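# Move four cartons onto the low platform with suction

## Task

Get all four cartons resting flat on the low platform, none on top of another and none sticking out past an edge, each keeping the face that was up at the start still facing up. They must stay there without the robot holding them, and nothing may be dropped or knocked off the table. At the end, release suction and take the tool away from them.

## Robot and tools

Robot: one FANUC CRX-5iA arm, six joints (J1 waist, J2 shoulder, J3 elbow, J4 forearm roll, J5 wrist pitch, J6 wrist roll), with a suction cup tool instead of fingers. The controlled point is the cup point: the centre of the cup rim (rim 36 mm across). The cup points along the cup point's own +z axis. About 4 cm back from the rim the tool body and wrist camera widen to roughly 9 cm sideways, so leave room around it.

Scene frame: origin on the table surface under the arm base, +z up, +y to the left when looking along +x. Results report end_effector_position (metres) and end_effector_quat_wxyz in this frame. At long reach the printed position can be slightly wrong. The base may be tilted against the table.

execute_actions(actions): a list of actions run in order. Each action is a table of 0 to 15 rows, one row per control step of 1/30 s. If there are fewer than 15 rows, the last row repeats until 15 steps are done. Each row has 7 numbers in [-1, 1]: dx, dy, dz, rx, ry, rz, suction. The first six are an offset, not a pose. They are measured in the cup point's own axes, from the cup point pose at the start of that action (for the first action in a call, the pose in the latest result). Every row is relative to that same start pose, not to the row before. Scale: 1.0 = 0.6 m for dx, dy, dz, and 1.0 = 180 degrees for rx, ry, rz, which together form one rotation vector. Suction above 0.01 means on, 0.01 or less means off, and it keeps its last value. An empty list only returns state and images.

move(target, speed, blocking): drives the cup point in a straight line to one target. target is a single row of 7 numbers laid out and scaled as above: an offset in the cup point's axes from the pose in the most recent result that shows one, plus the suction value, which is applied at the start. speed is the top path speed in m/s, 0.002 to 0.5 (default 0.25); rotation is capped at twice that value in rad/s. A path lasts 0.5 to 10 s; longer paths are cut at 10 s. It takes the shorter way round and ignores obstacles. The cup point may lag, wander, or overshoot the speed, especially near a straight arm. blocking=false returns after 0.5 s while motion continues. Until a result shows the move ended, further moves and execute_actions are refused, so call wait or stop first. The result adds a "move:" line: done (at rest near target), off_target, moving, held or fault, plus limits such as paced (pose sent was clipped) or held (some steps blocked by a check; motion may then jump faster), and the remaining distance to target.

wait(seconds): 0 to 10 s; the arm keeps its last command and a running move continues (the wait ends early if it finishes). stop(): brakes a running move; fast motion needs more braking distance. zoom_image(camera, region): camera is cam_head_left or cam_head_right (both 504x504); region [x0, y0, x1, y1] in pixels from the top-left, no larger than 504 by 504. read_manual(section): only returns licence texts. finished_scene(scene): ends the current scene, given by its number; it cannot be undone and reports success. Call it only after the cartons are settled, suction is off and the tool is clear.

Motion rules: each control step the commanded pose is clipped to within 70 mm and 16 degrees of the measured pose. After an action the arm only continues to that clipped pose, so large offsets need several actions. Position wins over orientation when both cannot be met. "Hand target" in a result is where the controller is currently heading. A "pose unreachable" line means the clearance check (which counts the mount under the base as arm) altered or blocked the command. Step readings list positions at some steps; HELD marks a step that was partly held back.

Gripping: turn suction on and press the rim flat onto a smooth face of a carton so it seals all the way round. Avoid edges, seams and holes under the rim. suction_measured near 0 means no seal; 0.83 or above is airtight; lower values mean leaks. part_present goes to 1 at 0.50 and back to 0 below 0.45. Under vacuum the cup compresses, so a held carton sits up to about 12 mm nearer the tool than expected. Vacuum alone can lift a carton toward the cup. To release, set the carton down on its support first, then switch suction off, and lift at least 15 mm before the cup is truly free. If the cup seals onto the table, switch suction off to free it. Keep cartons top-side up: approach from above and do not flip them.

Hazards: the arm is stiff, so a target even slightly below a firm contact can trigger a fault. Faster approaches and deeper targets press harder. A fault (joint torque at its load limit: 148 N m for J1 to J3, 37.2 N m for J4 to J6, or any outside force of 150 N) halts the arm for 10 s and drops the rest of the call. Joint ranges (rad): waist ±3.491, shoulder ±3.140, elbow -1.187 to 4.328, forearm roll ±3.316, wrist pitch ±3.140, wrist roll ±3.927. Holding loads heats motors; MOTOR HOT warns, and an OVER-TEMPERATURE FAULT brakes the arm. Flange force shows the estimated outside force including held weight; it is noisy, especially after abrupt stops. Loose items may occasionally be nudged by outside disturbances. Avoid drops, slams, hard pushes and knocking anything off the table, and finish with smooth, efficient motion.

Each tool is called after "Emit:" as name([rows], argument=value, ...), one row to a line, values as JSON.

## Session

Emit:
execute_actions(actions=[])

Scene clock: 0.00 s.
end_effector_position=(+0.4984, -0.0074, +0.3319) suction_measured=0.00 part_present=0 end_effector_quat_wxyz=(+0.001, +0.008, +1.000, -0.002)
Joint positions: [ 0.266  0.132  0.192 -0.    -1.633 -0.262]
Joint velocities: [ 0.001 -0.001  0.     0.     0.001  0.   ]
Flange force (N, the push that the arm receives, along the end effector's own x y z axes): no reading
Hand target: +0.498, -0.007, +0.332; +0.001, +0.008, +1.000, -0.002

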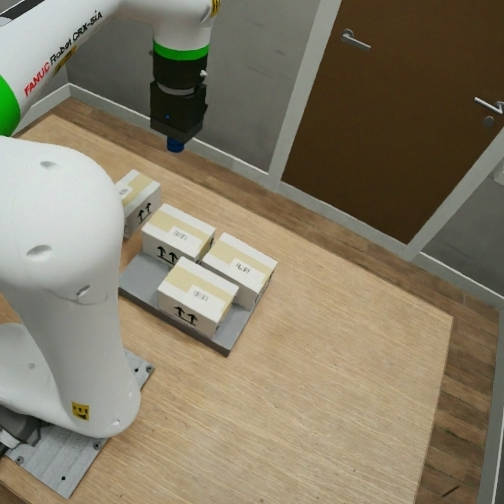

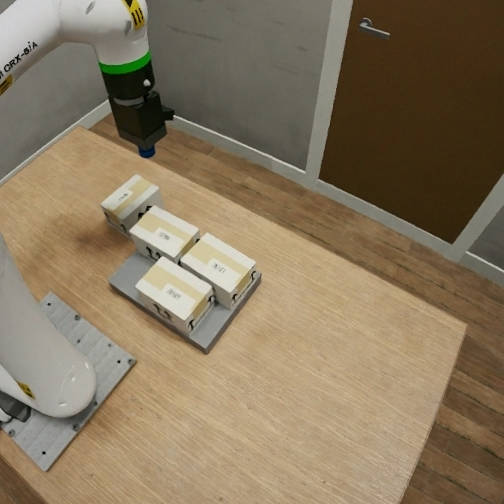

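Emit:
move(target=[0.25,0.45,0,0,0,0,0])

Emit:
zoom_image(camera="cam_head_right", region=[80, 160, 290, 360])

Emit:
zoom_image(camera="cam_head_left", region=[90, 160, 300, 360])

Scene clock: 2.00 s.
end_effector_position=(+0.3532, +0.2651, +0.3302) suction_measured=0.00 part_present=0 end_effector_quat_wxyz=(+0.002, +0.009, +1.000, -0.003)
Joint positions: [ 0.958 -0.016  0.036 -0.    -1.625 -0.955]
Joint velocities: [-0.001  0.001 -0.002 -0.    -0.    -0.   ]
Flange force (N, the push that the arm receives, along the end effector's own x y z axes): [1.2 -1.7 1.2]
Hand target: +0.353, +0.265, +0.330; +0.002, +0.008, +1.000, -0.003
Off the commanded pose: 0.000 m, 0 deg.
move: done

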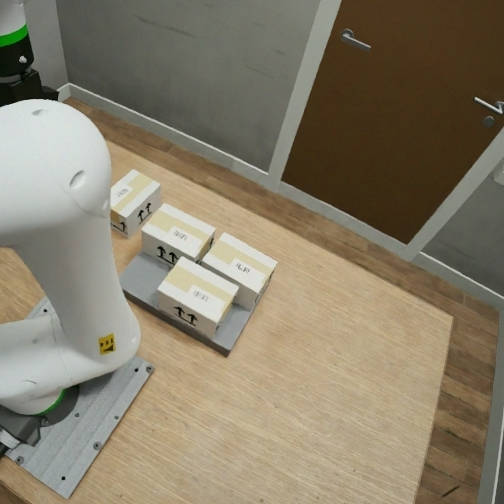

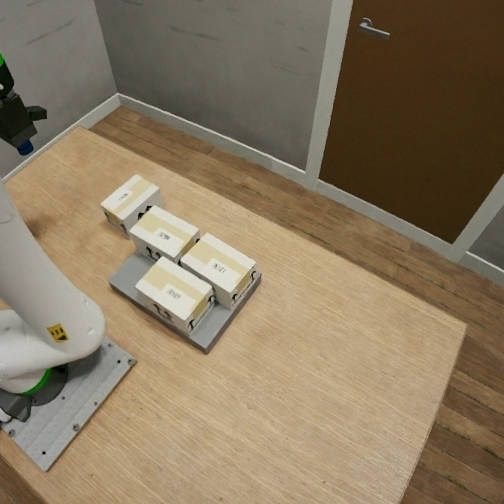

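Region (80, 160, 290, 360) of cam_head_right's 504x504 image, scaled by 2.400, with more detail than that image has; it fills the top 480 rows of this view, and the rest is white.

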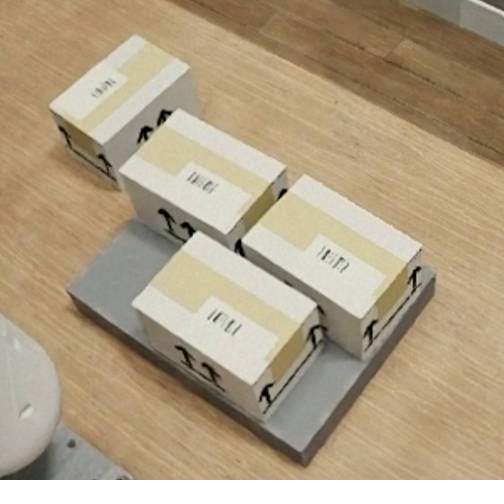

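Region (90, 160, 300, 360) of cam_head_left's 504x504 image, scaled by 2.400, with more detail than that image has; it fills the top 480 rows of this view, and the rest is white.

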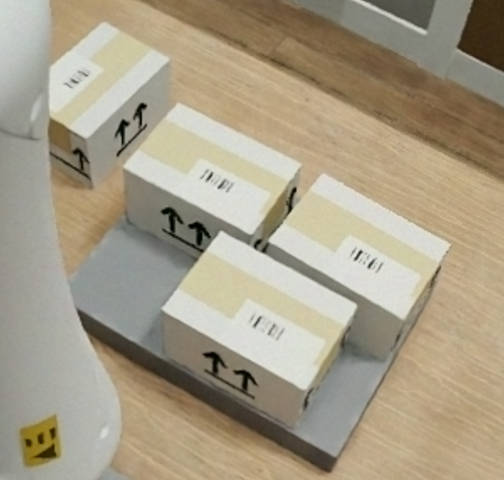

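Emit:
move(target=[0.008,-0.758,0.1,0,0,0,0], speed=0.3)

Emit:
move(target=[0,0,0.16,0,0,0,0], speed=0.15)

Emit:
zoom_image(camera="cam_head_right", region=[80, 160, 290, 360])

Emit:
zoom_image(camera="cam_head_left", region=[90, 160, 300, 360])

Scene clock: 5.37 s.
end_effector_position=(+0.3407, -0.1896, +0.2721) suction_measured=0.00 part_present=0 end_effector_quat_wxyz=(+0.002, +0.009, +1.000, -0.002)
Joint positions: [-0.15  -0.145 -0.222 -0.    -1.495  0.154]
Joint velocities: [-0.     0.002  0.    -0.    -0.     0.   ]
Flange force (N, the push that the arm receives, along the end effector's own x y z axes): [-1.2 -0.3 0.7]
Hand target: +0.341, -0.190, +0.272; +0.002, +0.009, +1.000, -0.002
Off the commanded pose: 0.001 m, 0 deg.
move: done

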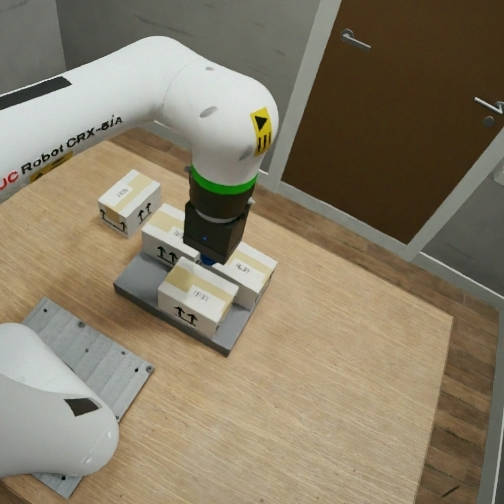

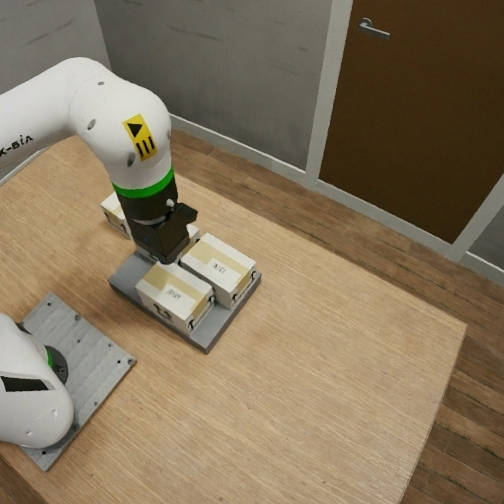

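Scene clock: 6.33 s.
end_effector_position=(+0.3411, -0.1900, +0.1761) suction_measured=0.00 part_present=0 end_effector_quat_wxyz=(+0.002, +0.009, +1.000, -0.002)
Joint positions: [-0.15  -0.097 -0.408 -0.001 -1.261  0.154]
Joint velocities: [-0.     0.001  0.     0.001  0.002 -0.   ]
Flange force (N, the push that the arm receives, along the end effector's own x y z axes): [0.5 4.5 1.7]
Hand target: +0.341, -0.190, +0.176; +0.002, +0.009, +1.000, -0.002
Off the commanded pose: 0.000 m, 0 deg.
move: done

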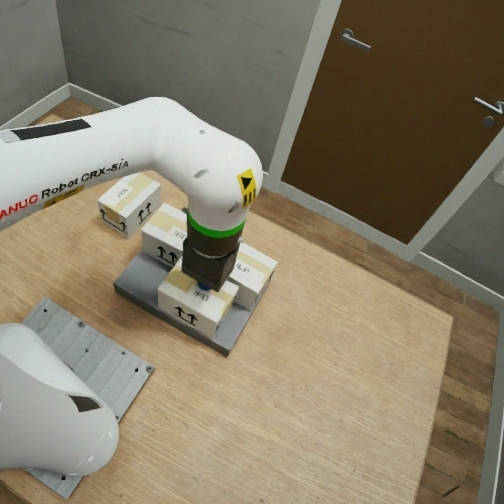

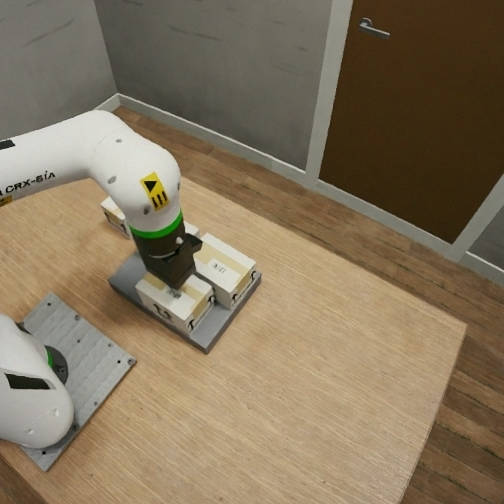

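Region (80, 160, 290, 360) of cam_head_right's 504x504 image, scaled by 2.400, with more detail than that image has; it fills the top 480 rows of this view, and the rest is white.

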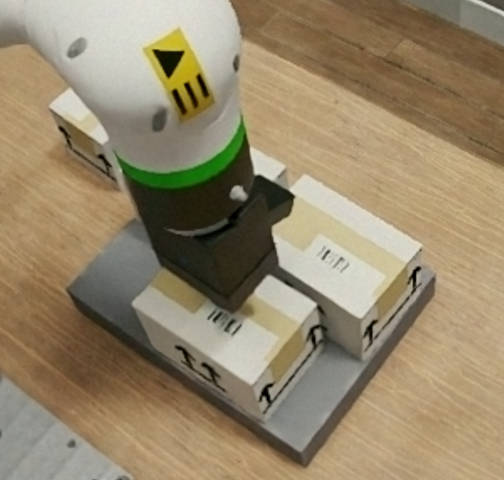

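Region (90, 160, 300, 360) of cam_head_left's 504x504 image, scaled by 2.400, with more detail than that image has; it fills the top 480 rows of this view, and the rest is white.

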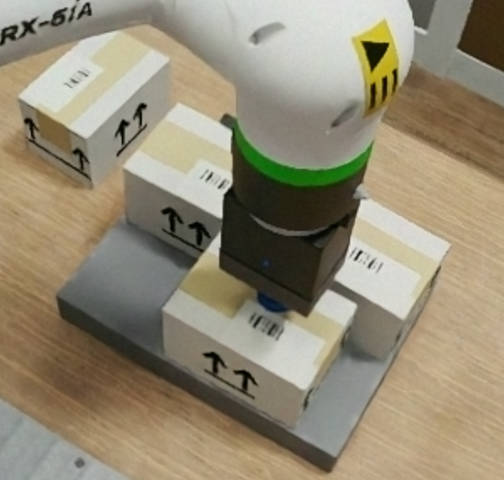

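Emit:
move(target=[-0.02,0,0.055,0,0,0,1], speed=0.03)

Scene clock: 8.03 s.
end_effector_position=(+0.3532, -0.1904, +0.1432) suction_measured=0.00 part_present=0 end_effector_quat_wxyz=(+0.002, +0.009, +1.000, -0.002)
Joint positions: [-0.146 -0.038 -0.435 -0.001 -1.175  0.149]
Joint velocities: [-0.    -0.     0.     0.     0.002  0.   ]
Flange force (N, the push that the arm receives, along the end effector's own x y z axes): [-3.5 -2.2 -0.6]
Hand target: +0.353, -0.190, +0.143; +0.002, +0.009, +1.000, -0.002
Off the commanded pose: 0.000 m, 0 deg.
move: done

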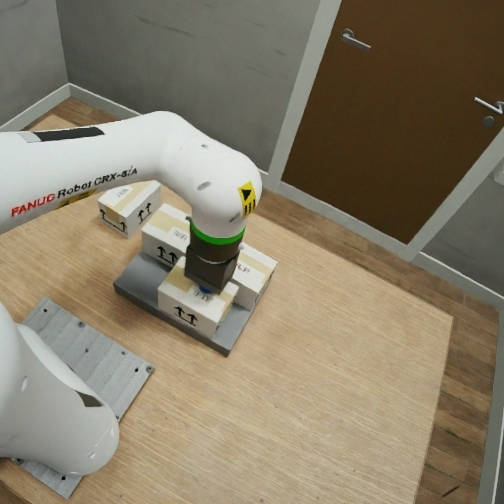

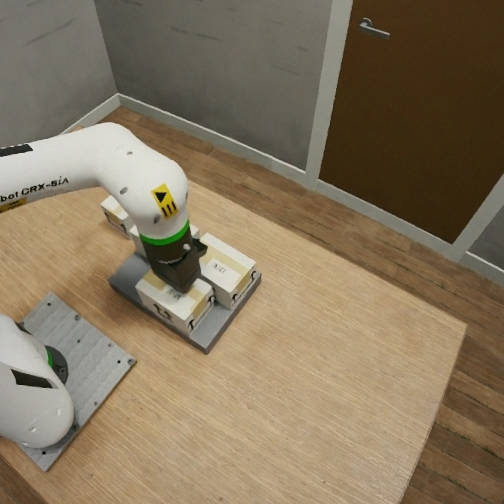

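Emit:
move(target=[0,0,0.02,0,0,0,1], speed=0.01)

Scene clock: 9.67 s.
end_effector_position=(+0.3533, -0.1904, +0.1312) suction_measured=0.90 part_present=1 end_effector_quat_wxyz=(+0.002, +0.009, +1.000, -0.002)
Joint positions: [-0.146 -0.025 -0.453 -0.001 -1.145  0.149]
Joint velocities: [-0.001 -0.001  0.     0.     0.    -0.   ]
Flange force (N, the push that the arm receives, along the end effector's own x y z axes): [0.1 3.6 7.0]
Hand target: +0.353, -0.190, +0.131; +0.002, +0.009, +1.000, -0.002
Off the commanded pose: 0.000 m, 0 deg.
move: done

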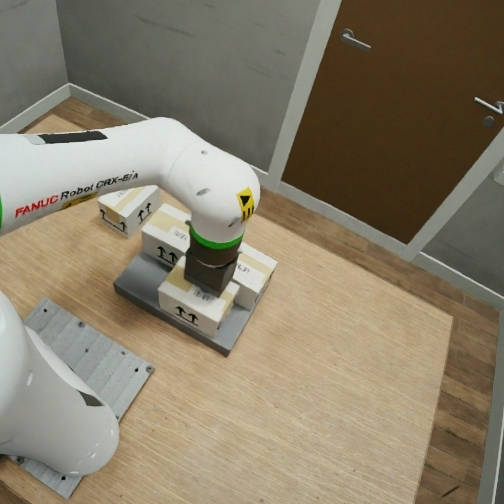

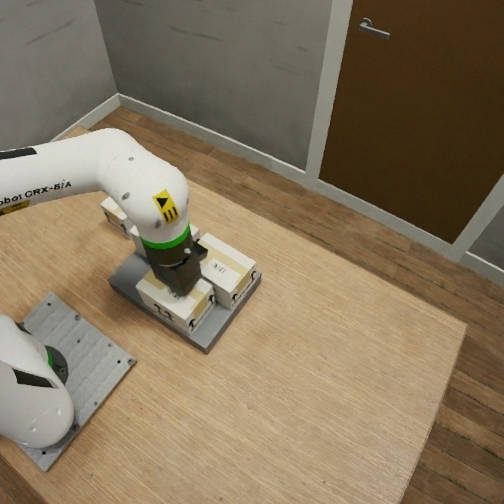

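Emit:
move(target=[0,-0.045,-0.01,0,0,0.02,1], speed=0.03)

Emit:
zoom_image(camera="cam_head_right", region=[80, 160, 290, 360])

Emit:
zoom_image(camera="cam_head_left", region=[90, 160, 300, 360])

Scene clock: 11.50 s.
end_effector_position=(+0.3528, -0.2174, +0.1373) suction_measured=0.90 part_present=1 end_effector_quat_wxyz=(+0.002, +0.040, +0.999, -0.002)
Joint positions: [-0.214  0.002 -0.411 -0.001 -1.159  0.155]
Joint velocities: [ 0.001  0.001 -0.002  0.    -0.    -0.   ]
Flange force (N, the push that the arm receives, along the end effector's own x y z axes): [0.0 3.9 9.2]
Hand target: +0.353, -0.217, +0.137; +0.002, +0.040, +0.999, -0.002
Off the commanded pose: 0.000 m, 0 deg.
move: done

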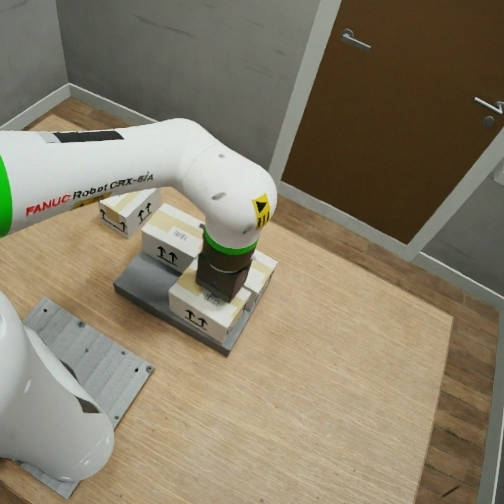

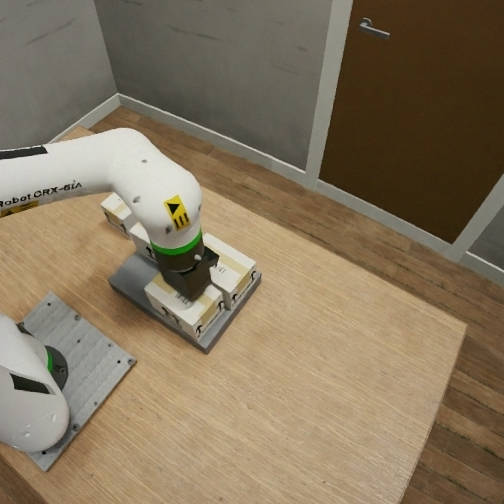

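Region (80, 160, 290, 360) of cam_head_right's 504x504 image, scaled by 2.400, with more detail than that image has; it fills the top 480 rows of this view, and the rest is white.

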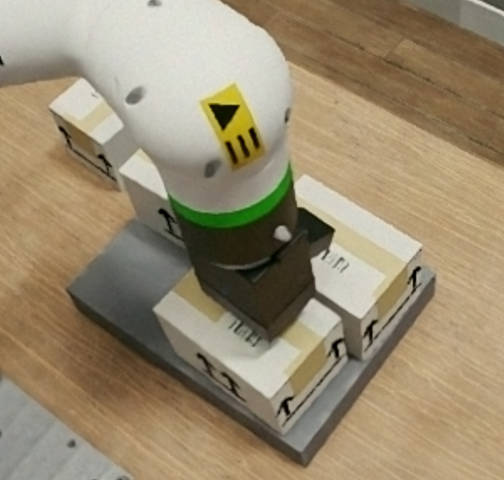

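Region (90, 160, 300, 360) of cam_head_left's 504x504 image, scaled by 2.400, with more detail than that image has; it fills the top 480 rows of this view, and the rest is white.

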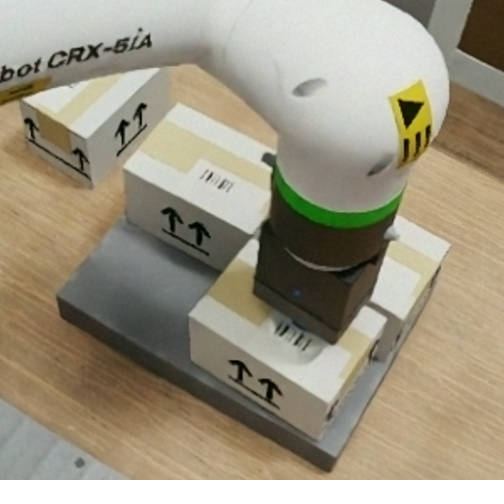

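Emit:
move(target=[0,-0.01,0.008,0,0,0,1], speed=0.01)

Emit:
move(target=[0,0,0.004,0,0,0,0], speed=0.01)

Emit:
move(target=[0,0,-0.15,0,0,0,0], speed=0.1)

Emit:
move(target=[-0.25,0.6,-0.03,0,0,0,0], speed=0.3)

Emit:
zoom_image(camera="cam_head_right", region=[40, 130, 290, 360])

Emit:
zoom_image(camera="cam_head_left", region=[60, 130, 300, 360])

Scene clock: 14.20 s.
end_effector_position=(+0.3523, -0.2233, +0.1325) suction_measured=0.90 part_present=1 end_effector_quat_wxyz=(+0.002, +0.040, +0.999, -0.002)
Joint positions: [-0.229  0.014 -0.411 -0.001 -1.147  0.17 ]
Joint velocities: [ 0.    -0.    -0.001 -0.     0.     0.   ]
Flange force (N, the push that the arm receives, along the end effector's own x y z axes): [4.3 2.7 8.1]
Hand target: +0.352, -0.223, +0.133; +0.002, +0.040, +0.999, -0.002
Off the commanded pose: 0.000 m, 0 deg.
move: done

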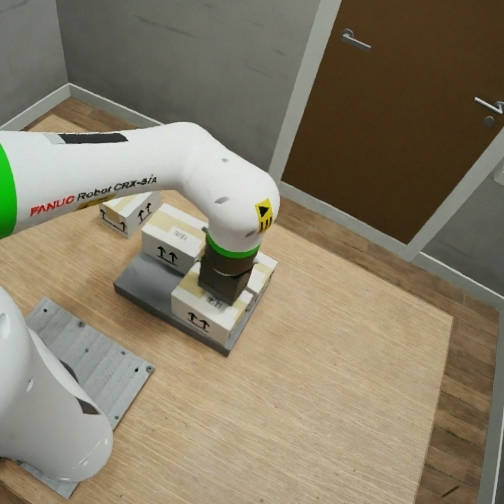

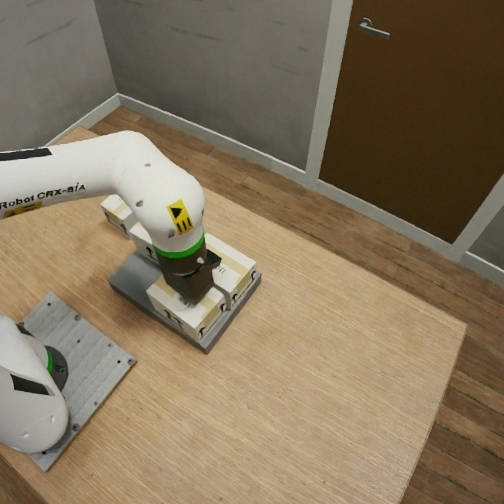

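Scene clock: 14.90 s.
end_effector_position=(+0.3523, -0.2234, +0.1301) suction_measured=0.00 part_present=0 end_effector_quat_wxyz=(+0.002, +0.040, +0.999, -0.002)
Joint positions: [-0.229  0.017 -0.414 -0.001 -1.141  0.17 ]
Joint velocities: [-0.001 -0.    -0.001 -0.001 -0.002  0.   ]
Flange force (N, the push that the arm receives, along the end effector's own x y z axes): [1.2 5.1 -17.1]
Hand target: +0.352, -0.223, +0.130; +0.002, +0.040, +0.999, -0.002
Off the commanded pose: 0.000 m, 0 deg.
move: done

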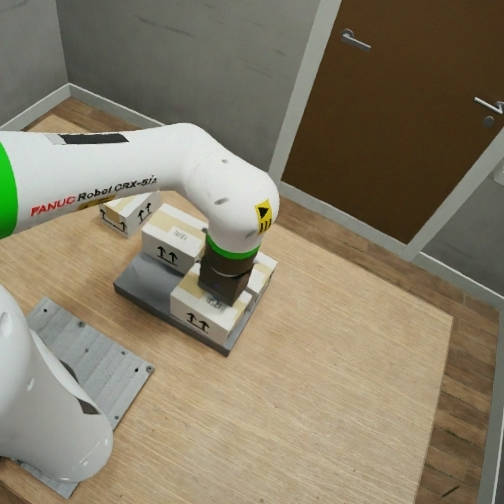

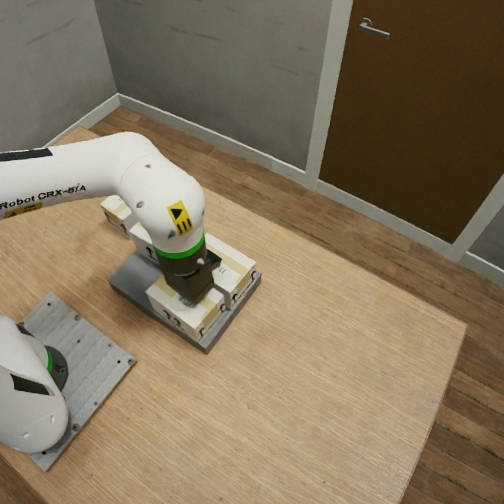

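Scene clock: 16.13 s.
end_effector_position=(+0.3519, -0.2231, +0.2201) suction_measured=0.00 part_present=0 end_effector_quat_wxyz=(+0.002, +0.040, +0.999, -0.002)
Joint positions: [-0.229 -0.056 -0.265 -0.    -1.364  0.17 ]
Joint velocities: [-0.     0.     0.001  0.     0.001  0.   ]
Flange force (N, the push that the arm receives, along the end effector's own x y z axes): [-2.1 0.0 1.0]
Hand target: +0.352, -0.223, +0.220; +0.002, +0.040, +0.999, -0.002
Off the commanded pose: 0.000 m, 0 deg.
move: done

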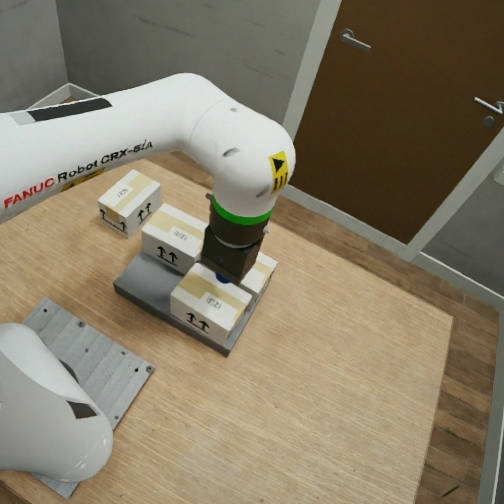

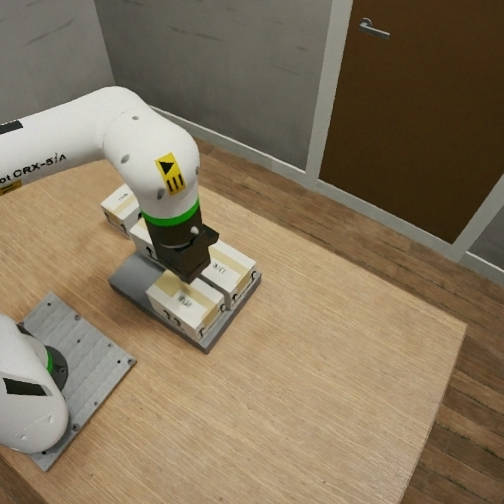

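Scene clock: 17.87 s.
end_effector_position=(+0.5302, +0.1236, +0.2375) suction_measured=0.00 part_present=0 end_effector_quat_wxyz=(+0.002, +0.040, +0.999, -0.002)
Joint positions: [ 0.488  0.256  0.12  -0.    -1.436 -0.548]
Joint velocities: [-0.001 -0.001  0.002  0.    -0.001  0.   ]
Flange force (N, the push that the arm receives, along the end effector's own x y z axes): [0.9 1.4 -1.3]
Hand target: +0.530, +0.124, +0.237; +0.002, +0.040, +0.999, -0.002
Off the commanded pose: 0.000 m, 0 deg.
move: done

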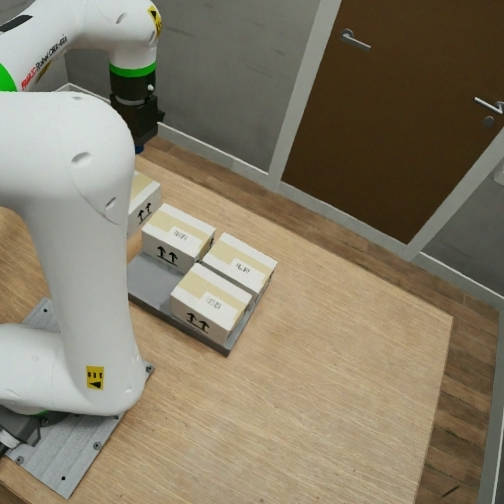

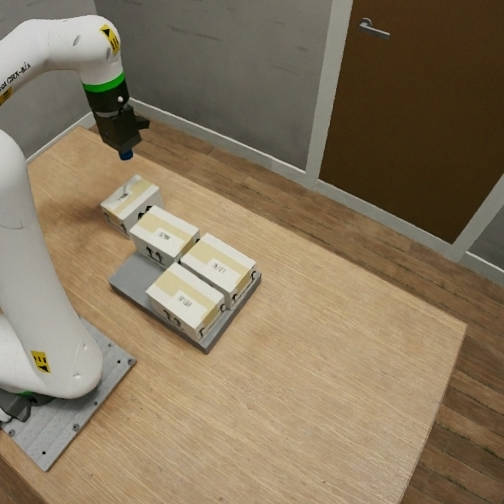

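Region (40, 130, 290, 360) of cam_head_right's 504x504 image, scaled by 2.016, with more detail than that image has; it fills the top 464 rows of this view, and the rest is white.

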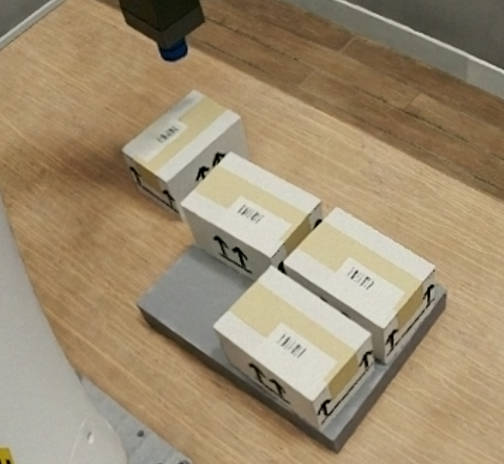

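Region (60, 130, 300, 360) of cam_head_left's 504x504 image, scaled by 2.100, with more detail than that image has; it fills the top 483 rows of this view, and the rest is white.

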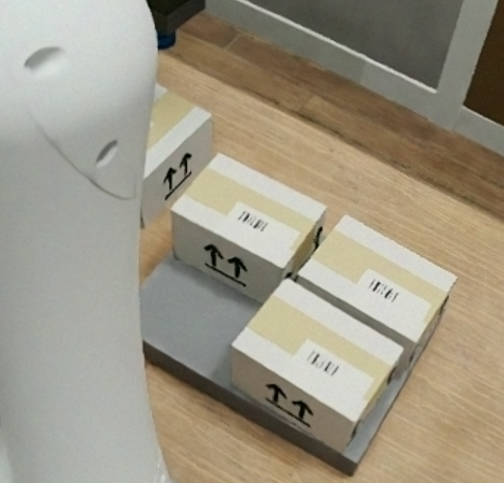

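Emit:
move(target=[0.037,0.035,0.18,0,0,0,0], speed=0.15)

Emit:
zoom_image(camera="cam_head_right", region=[60, 120, 220, 260])

Scene clock: 19.53 s.
end_effector_position=(+0.5102, +0.1458, +0.1293) suction_measured=0.00 part_present=0 end_effector_quat_wxyz=(+0.002, +0.040, +0.999, -0.002)
Joint positions: [ 0.545  0.29  -0.098 -0.    -1.184 -0.604]
Joint velocities: [ 0.001 -0.002 -0.     0.     0.001 -0.   ]
Flange force (N, the push that the arm receives, along the end effector's own x y z axes): [-2.0 2.5 0.8]
Hand target: +0.510, +0.146, +0.129; +0.002, +0.040, +0.999, -0.002
Off the commanded pose: 0.000 m, 0 deg.
move: done

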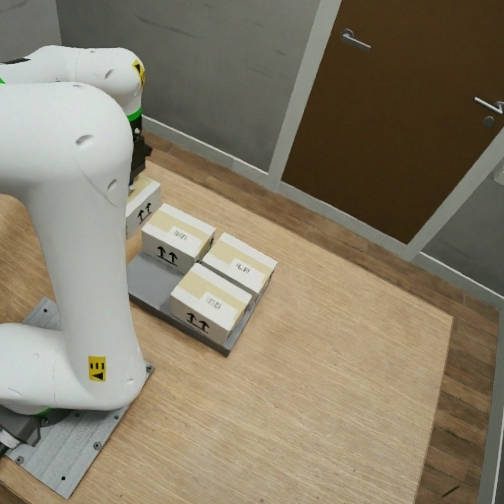

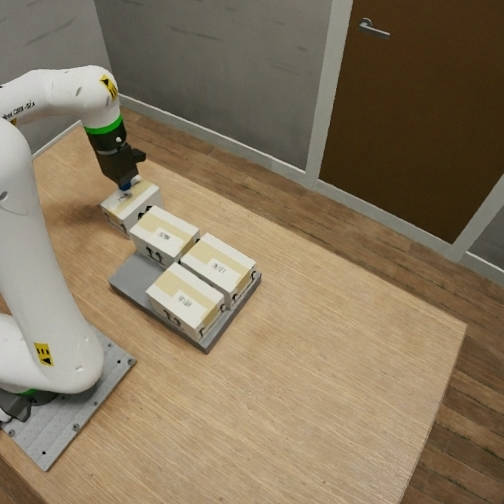

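Region (60, 120, 220, 260) of cam_head_right's 504x504 image, scaled by 3.150, with more detail than that image has; it fills the top 441 rows of this view, and the rest is white.

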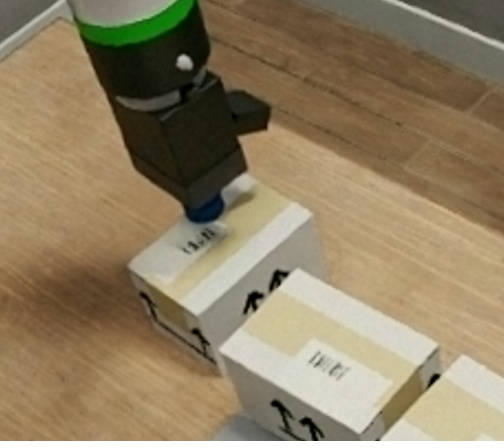

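Emit:
move(target=[0,-0.008,0.062,0,0,0,1], speed=0.025)

Emit:
move(target=[0,0,-0.28,0,0,0,1], speed=0.15)

Scene clock: 21.63 s.
end_effector_position=(+0.5100, +0.1409, +0.0921) suction_measured=0.79 part_present=1 end_effector_quat_wxyz=(+0.002, +0.040, +0.999, -0.002)
Joint positions: [ 0.537  0.324 -0.148 -0.    -1.1   -0.597]
Joint velocities: [-0.    -0.002 -0.     0.     0.001  0.   ]
Flange force (N, the push that the arm receives, along the end effector's own x y z axes): [4.7 0.1 6.8]
Hand target: +0.510, +0.141, +0.092; +0.002, +0.040, +0.999, -0.002
Off the commanded pose: 0.000 m, 0 deg.
move: done

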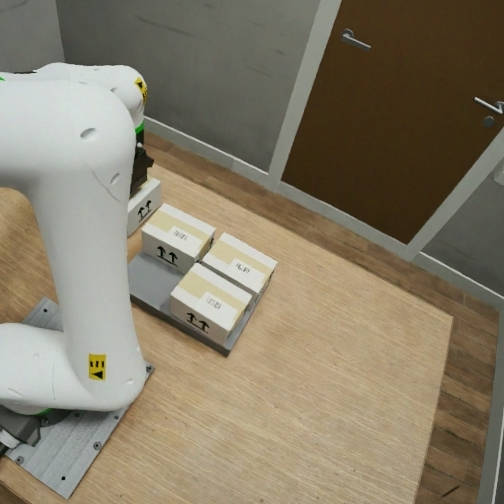

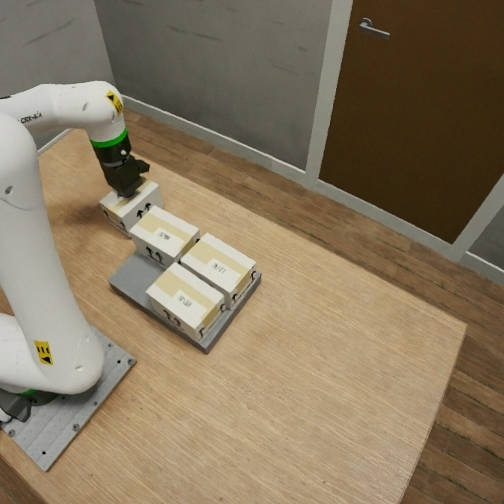

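Scene clock: 23.10 s.
end_effector_position=(+0.5093, +0.1416, +0.2602) suction_measured=0.90 part_present=1 end_effector_quat_wxyz=(+0.002, +0.040, +0.999, -0.002)
Joint positions: [ 0.537  0.21   0.117 -0.    -1.479 -0.597]
Joint velocities: [-0.001  0.004  0.002 -0.002 -0.002 -0.   ]
Flange force (N, the push that the arm receives, along the end effector's own x y z axes): [-1.5 0.3 8.0]
Hand target: +0.509, +0.142, +0.260; +0.002, +0.040, +0.999, -0.002
Off the commanded pose: 0.000 m, 0 deg.
move: done

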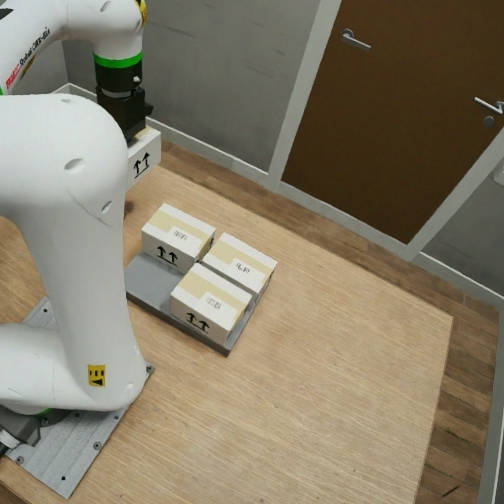

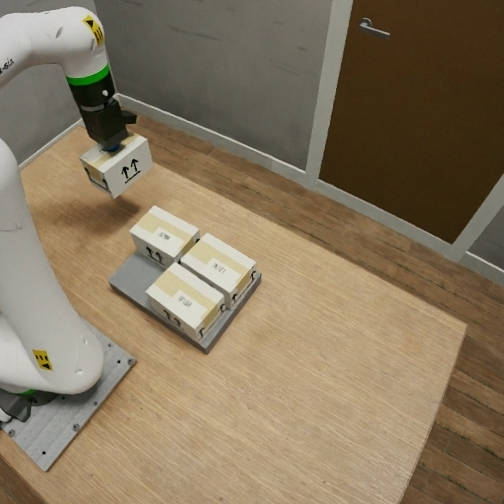

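Emit:
move(target=[0.234,-0.331,0.02,0,0,0.39,1], speed=0.25)

Emit:
zoom_image(camera="cam_head_right", region=[60, 170, 290, 360])

Emit:
zoom_image(camera="cam_head_left", region=[60, 170, 300, 360])

Scene clock: 26.53 s.
end_effector_position=(+0.3534, -0.0450, +0.2484) suction_measured=0.90 part_present=1 end_effector_quat_wxyz=(+0.003, +0.607, +0.795, -0.001)
Joint positions: [ 0.263 -0.231 -0.347 -0.    -1.456 -1.548]
Joint velocities: [-0.    -0.001 -0.     0.     0.    -0.   ]
Flange force (N, the push that the arm receives, along the end effector's own x y z axes): [7.8 -1.1 7.5]
Hand target: +0.353, -0.045, +0.248; +0.003, +0.607, +0.795, -0.001
Off the commanded pose: 0.000 m, 0 deg.
move: done

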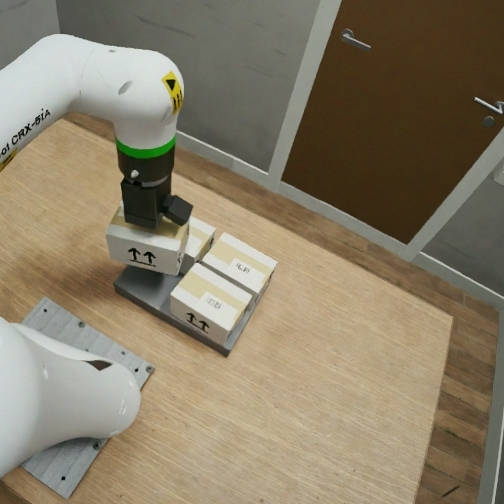

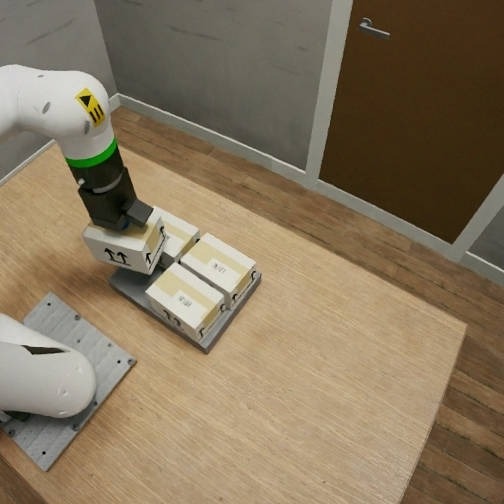

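Region (60, 170, 290, 360) of cam_head_right's 504x504 image, scaled by 2.191, with more detail than that image has; it fills the top 416 rows of this view, and the rest is white.

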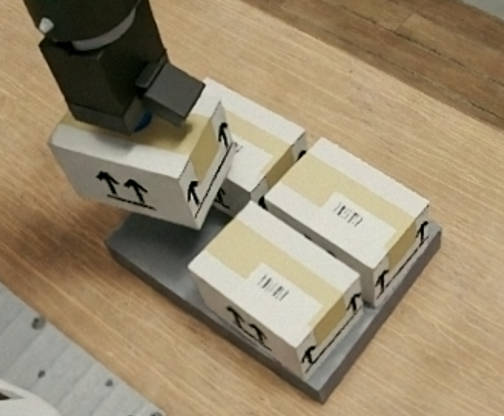

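Region (60, 170, 300, 360) of cam_head_left's 504x504 image, scaled by 2.100, with more detail than that image has; it fills the top 399 rows of this view, and the rest is white.

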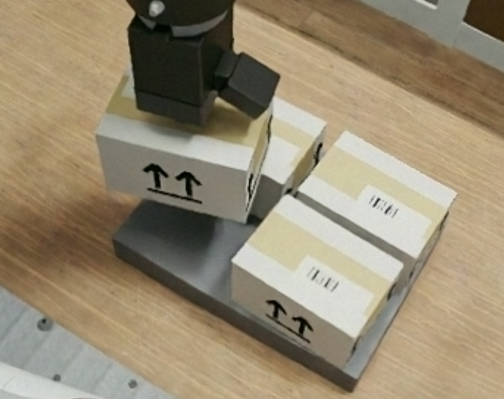

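Emit:
move(target=[0,0,0,0,0,0.11,1], speed=0.15)

Emit:
zoom_image(camera="cam_head_right", region=[60, 170, 290, 360])

Emit:
zoom_image(camera="cam_head_left", region=[60, 170, 300, 360])

Scene clock: 28.53 s.
end_effector_position=(+0.3535, -0.0450, +0.2484) suction_measured=0.90 part_present=1 end_effector_quat_wxyz=(+0.003, +0.735, +0.678, -0.000)
Joint positions: [ 0.263 -0.231 -0.347 -0.    -1.456 -1.893]
Joint velocities: [ 0.001 -0.    -0.002  0.002  0.001 -0.001]
Flange force (N, the push that the arm receives, along the end effector's own x y z axes): [0.8 -2.4 8.7]
Hand target: +0.353, -0.045, +0.248; +0.003, +0.735, +0.678, -0.000
Off the commanded pose: 0.000 m, 0 deg.
move: done

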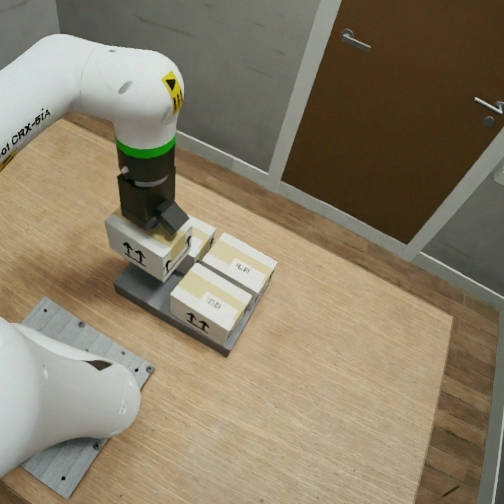

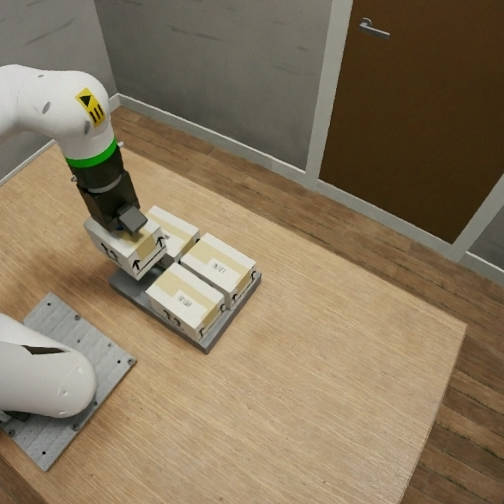

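Region (60, 170, 290, 360) of cam_head_right's 504x504 image, scaled by 2.191, with more detail than that image has; it fills the top 416 rows of this view, and the rest is white.

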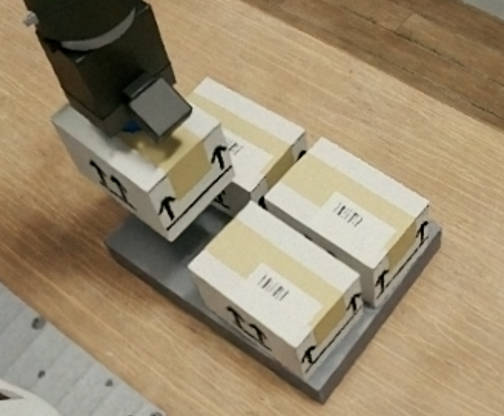

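Region (60, 170, 300, 360) of cam_head_left's 504x504 image, scaled by 2.100, with more detail than that image has; it fills the top 399 rows of this view, and the rest is white.

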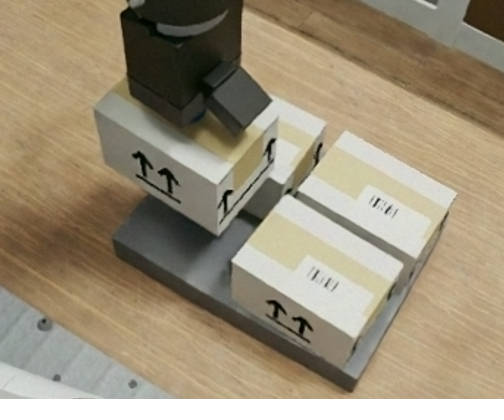

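Emit:
move(target=[0.025,0,0.03,0,0,0,1], speed=0.04)

Emit:
move(target=[0,0,0.025,0,0,0,1], speed=0.015)

Emit:
zoom_image(camera="cam_head_right", region=[60, 170, 290, 360])

Emit:
zoom_image(camera="cam_head_left", region=[60, 170, 300, 360])

Scene clock: 30.00 s.
end_effector_position=(+0.3548, -0.0301, +0.2304) suction_measured=0.90 part_present=1 end_effector_quat_wxyz=(+0.003, +0.735, +0.678, -0.000)
Joint positions: [ 0.306 -0.225 -0.385 -0.    -1.412 -1.936]
Joint velocities: [ 0.001  0.    -0.     0.    -0.001 -0.   ]
Flange force (N, the push that the arm receives, along the end effector's own x y z axes): [3.2 -2.8 7.3]
Hand target: +0.355, -0.030, +0.230; +0.003, +0.735, +0.678, -0.000
Off the commanded pose: 0.000 m, 0 deg.
move: done

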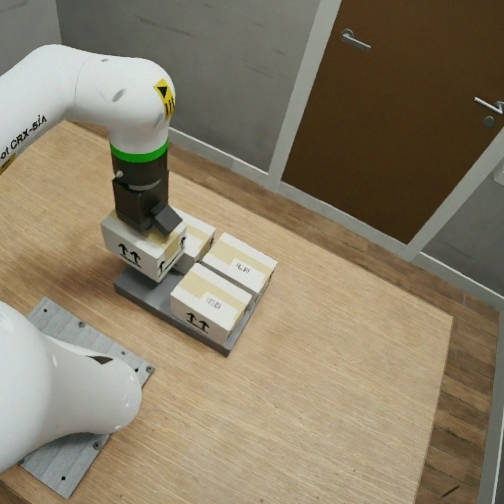

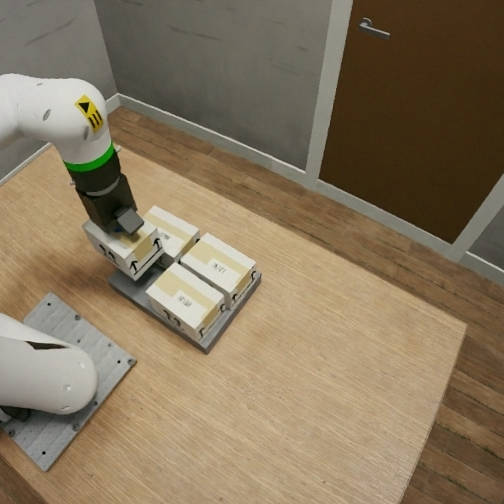

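Scene clock: 31.27 s.
end_effector_position=(+0.3547, -0.0301, +0.2149) suction_measured=0.90 part_present=1 end_effector_quat_wxyz=(+0.002, +0.735, +0.678, -0.000)
Joint positions: [ 0.306 -0.218 -0.415 -0.001 -1.375 -1.936]
Joint velocities: [-0.     0.     0.002 -0.    -0.005  0.   ]
Flange force (N, the push that the arm receives, along the end effector's own x y z axes): [0.2 1.3 -5.0]
Hand target: +0.355, -0.030, +0.215; +0.003, +0.735, +0.678, -0.000
Off the commanded pose: 0.000 m, 0 deg.
move: done

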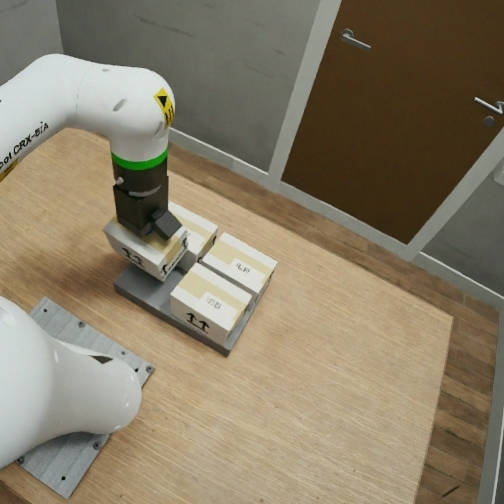

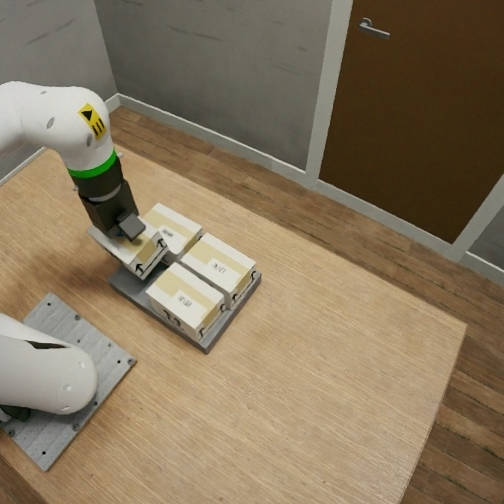

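Region (60, 170, 290, 360) of cam_head_right's 504x504 image, scaled by 2.191, with more detail than that image has; it fills the top 416 rows of this view, and the rest is white.

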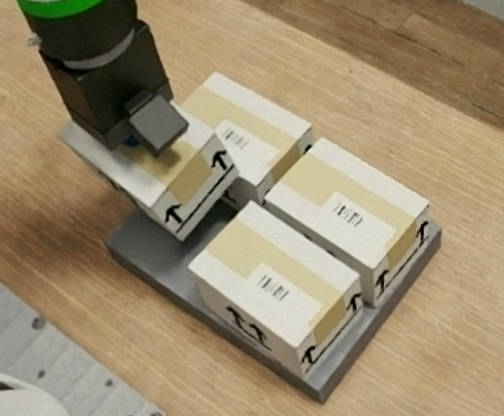

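Region (60, 170, 300, 360) of cam_head_left's 504x504 image, scaled by 2.100, with more detail than that image has; it fills the top 399 rows of this view, and the rest is white.

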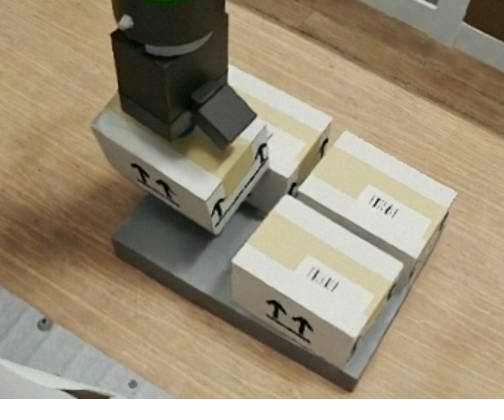

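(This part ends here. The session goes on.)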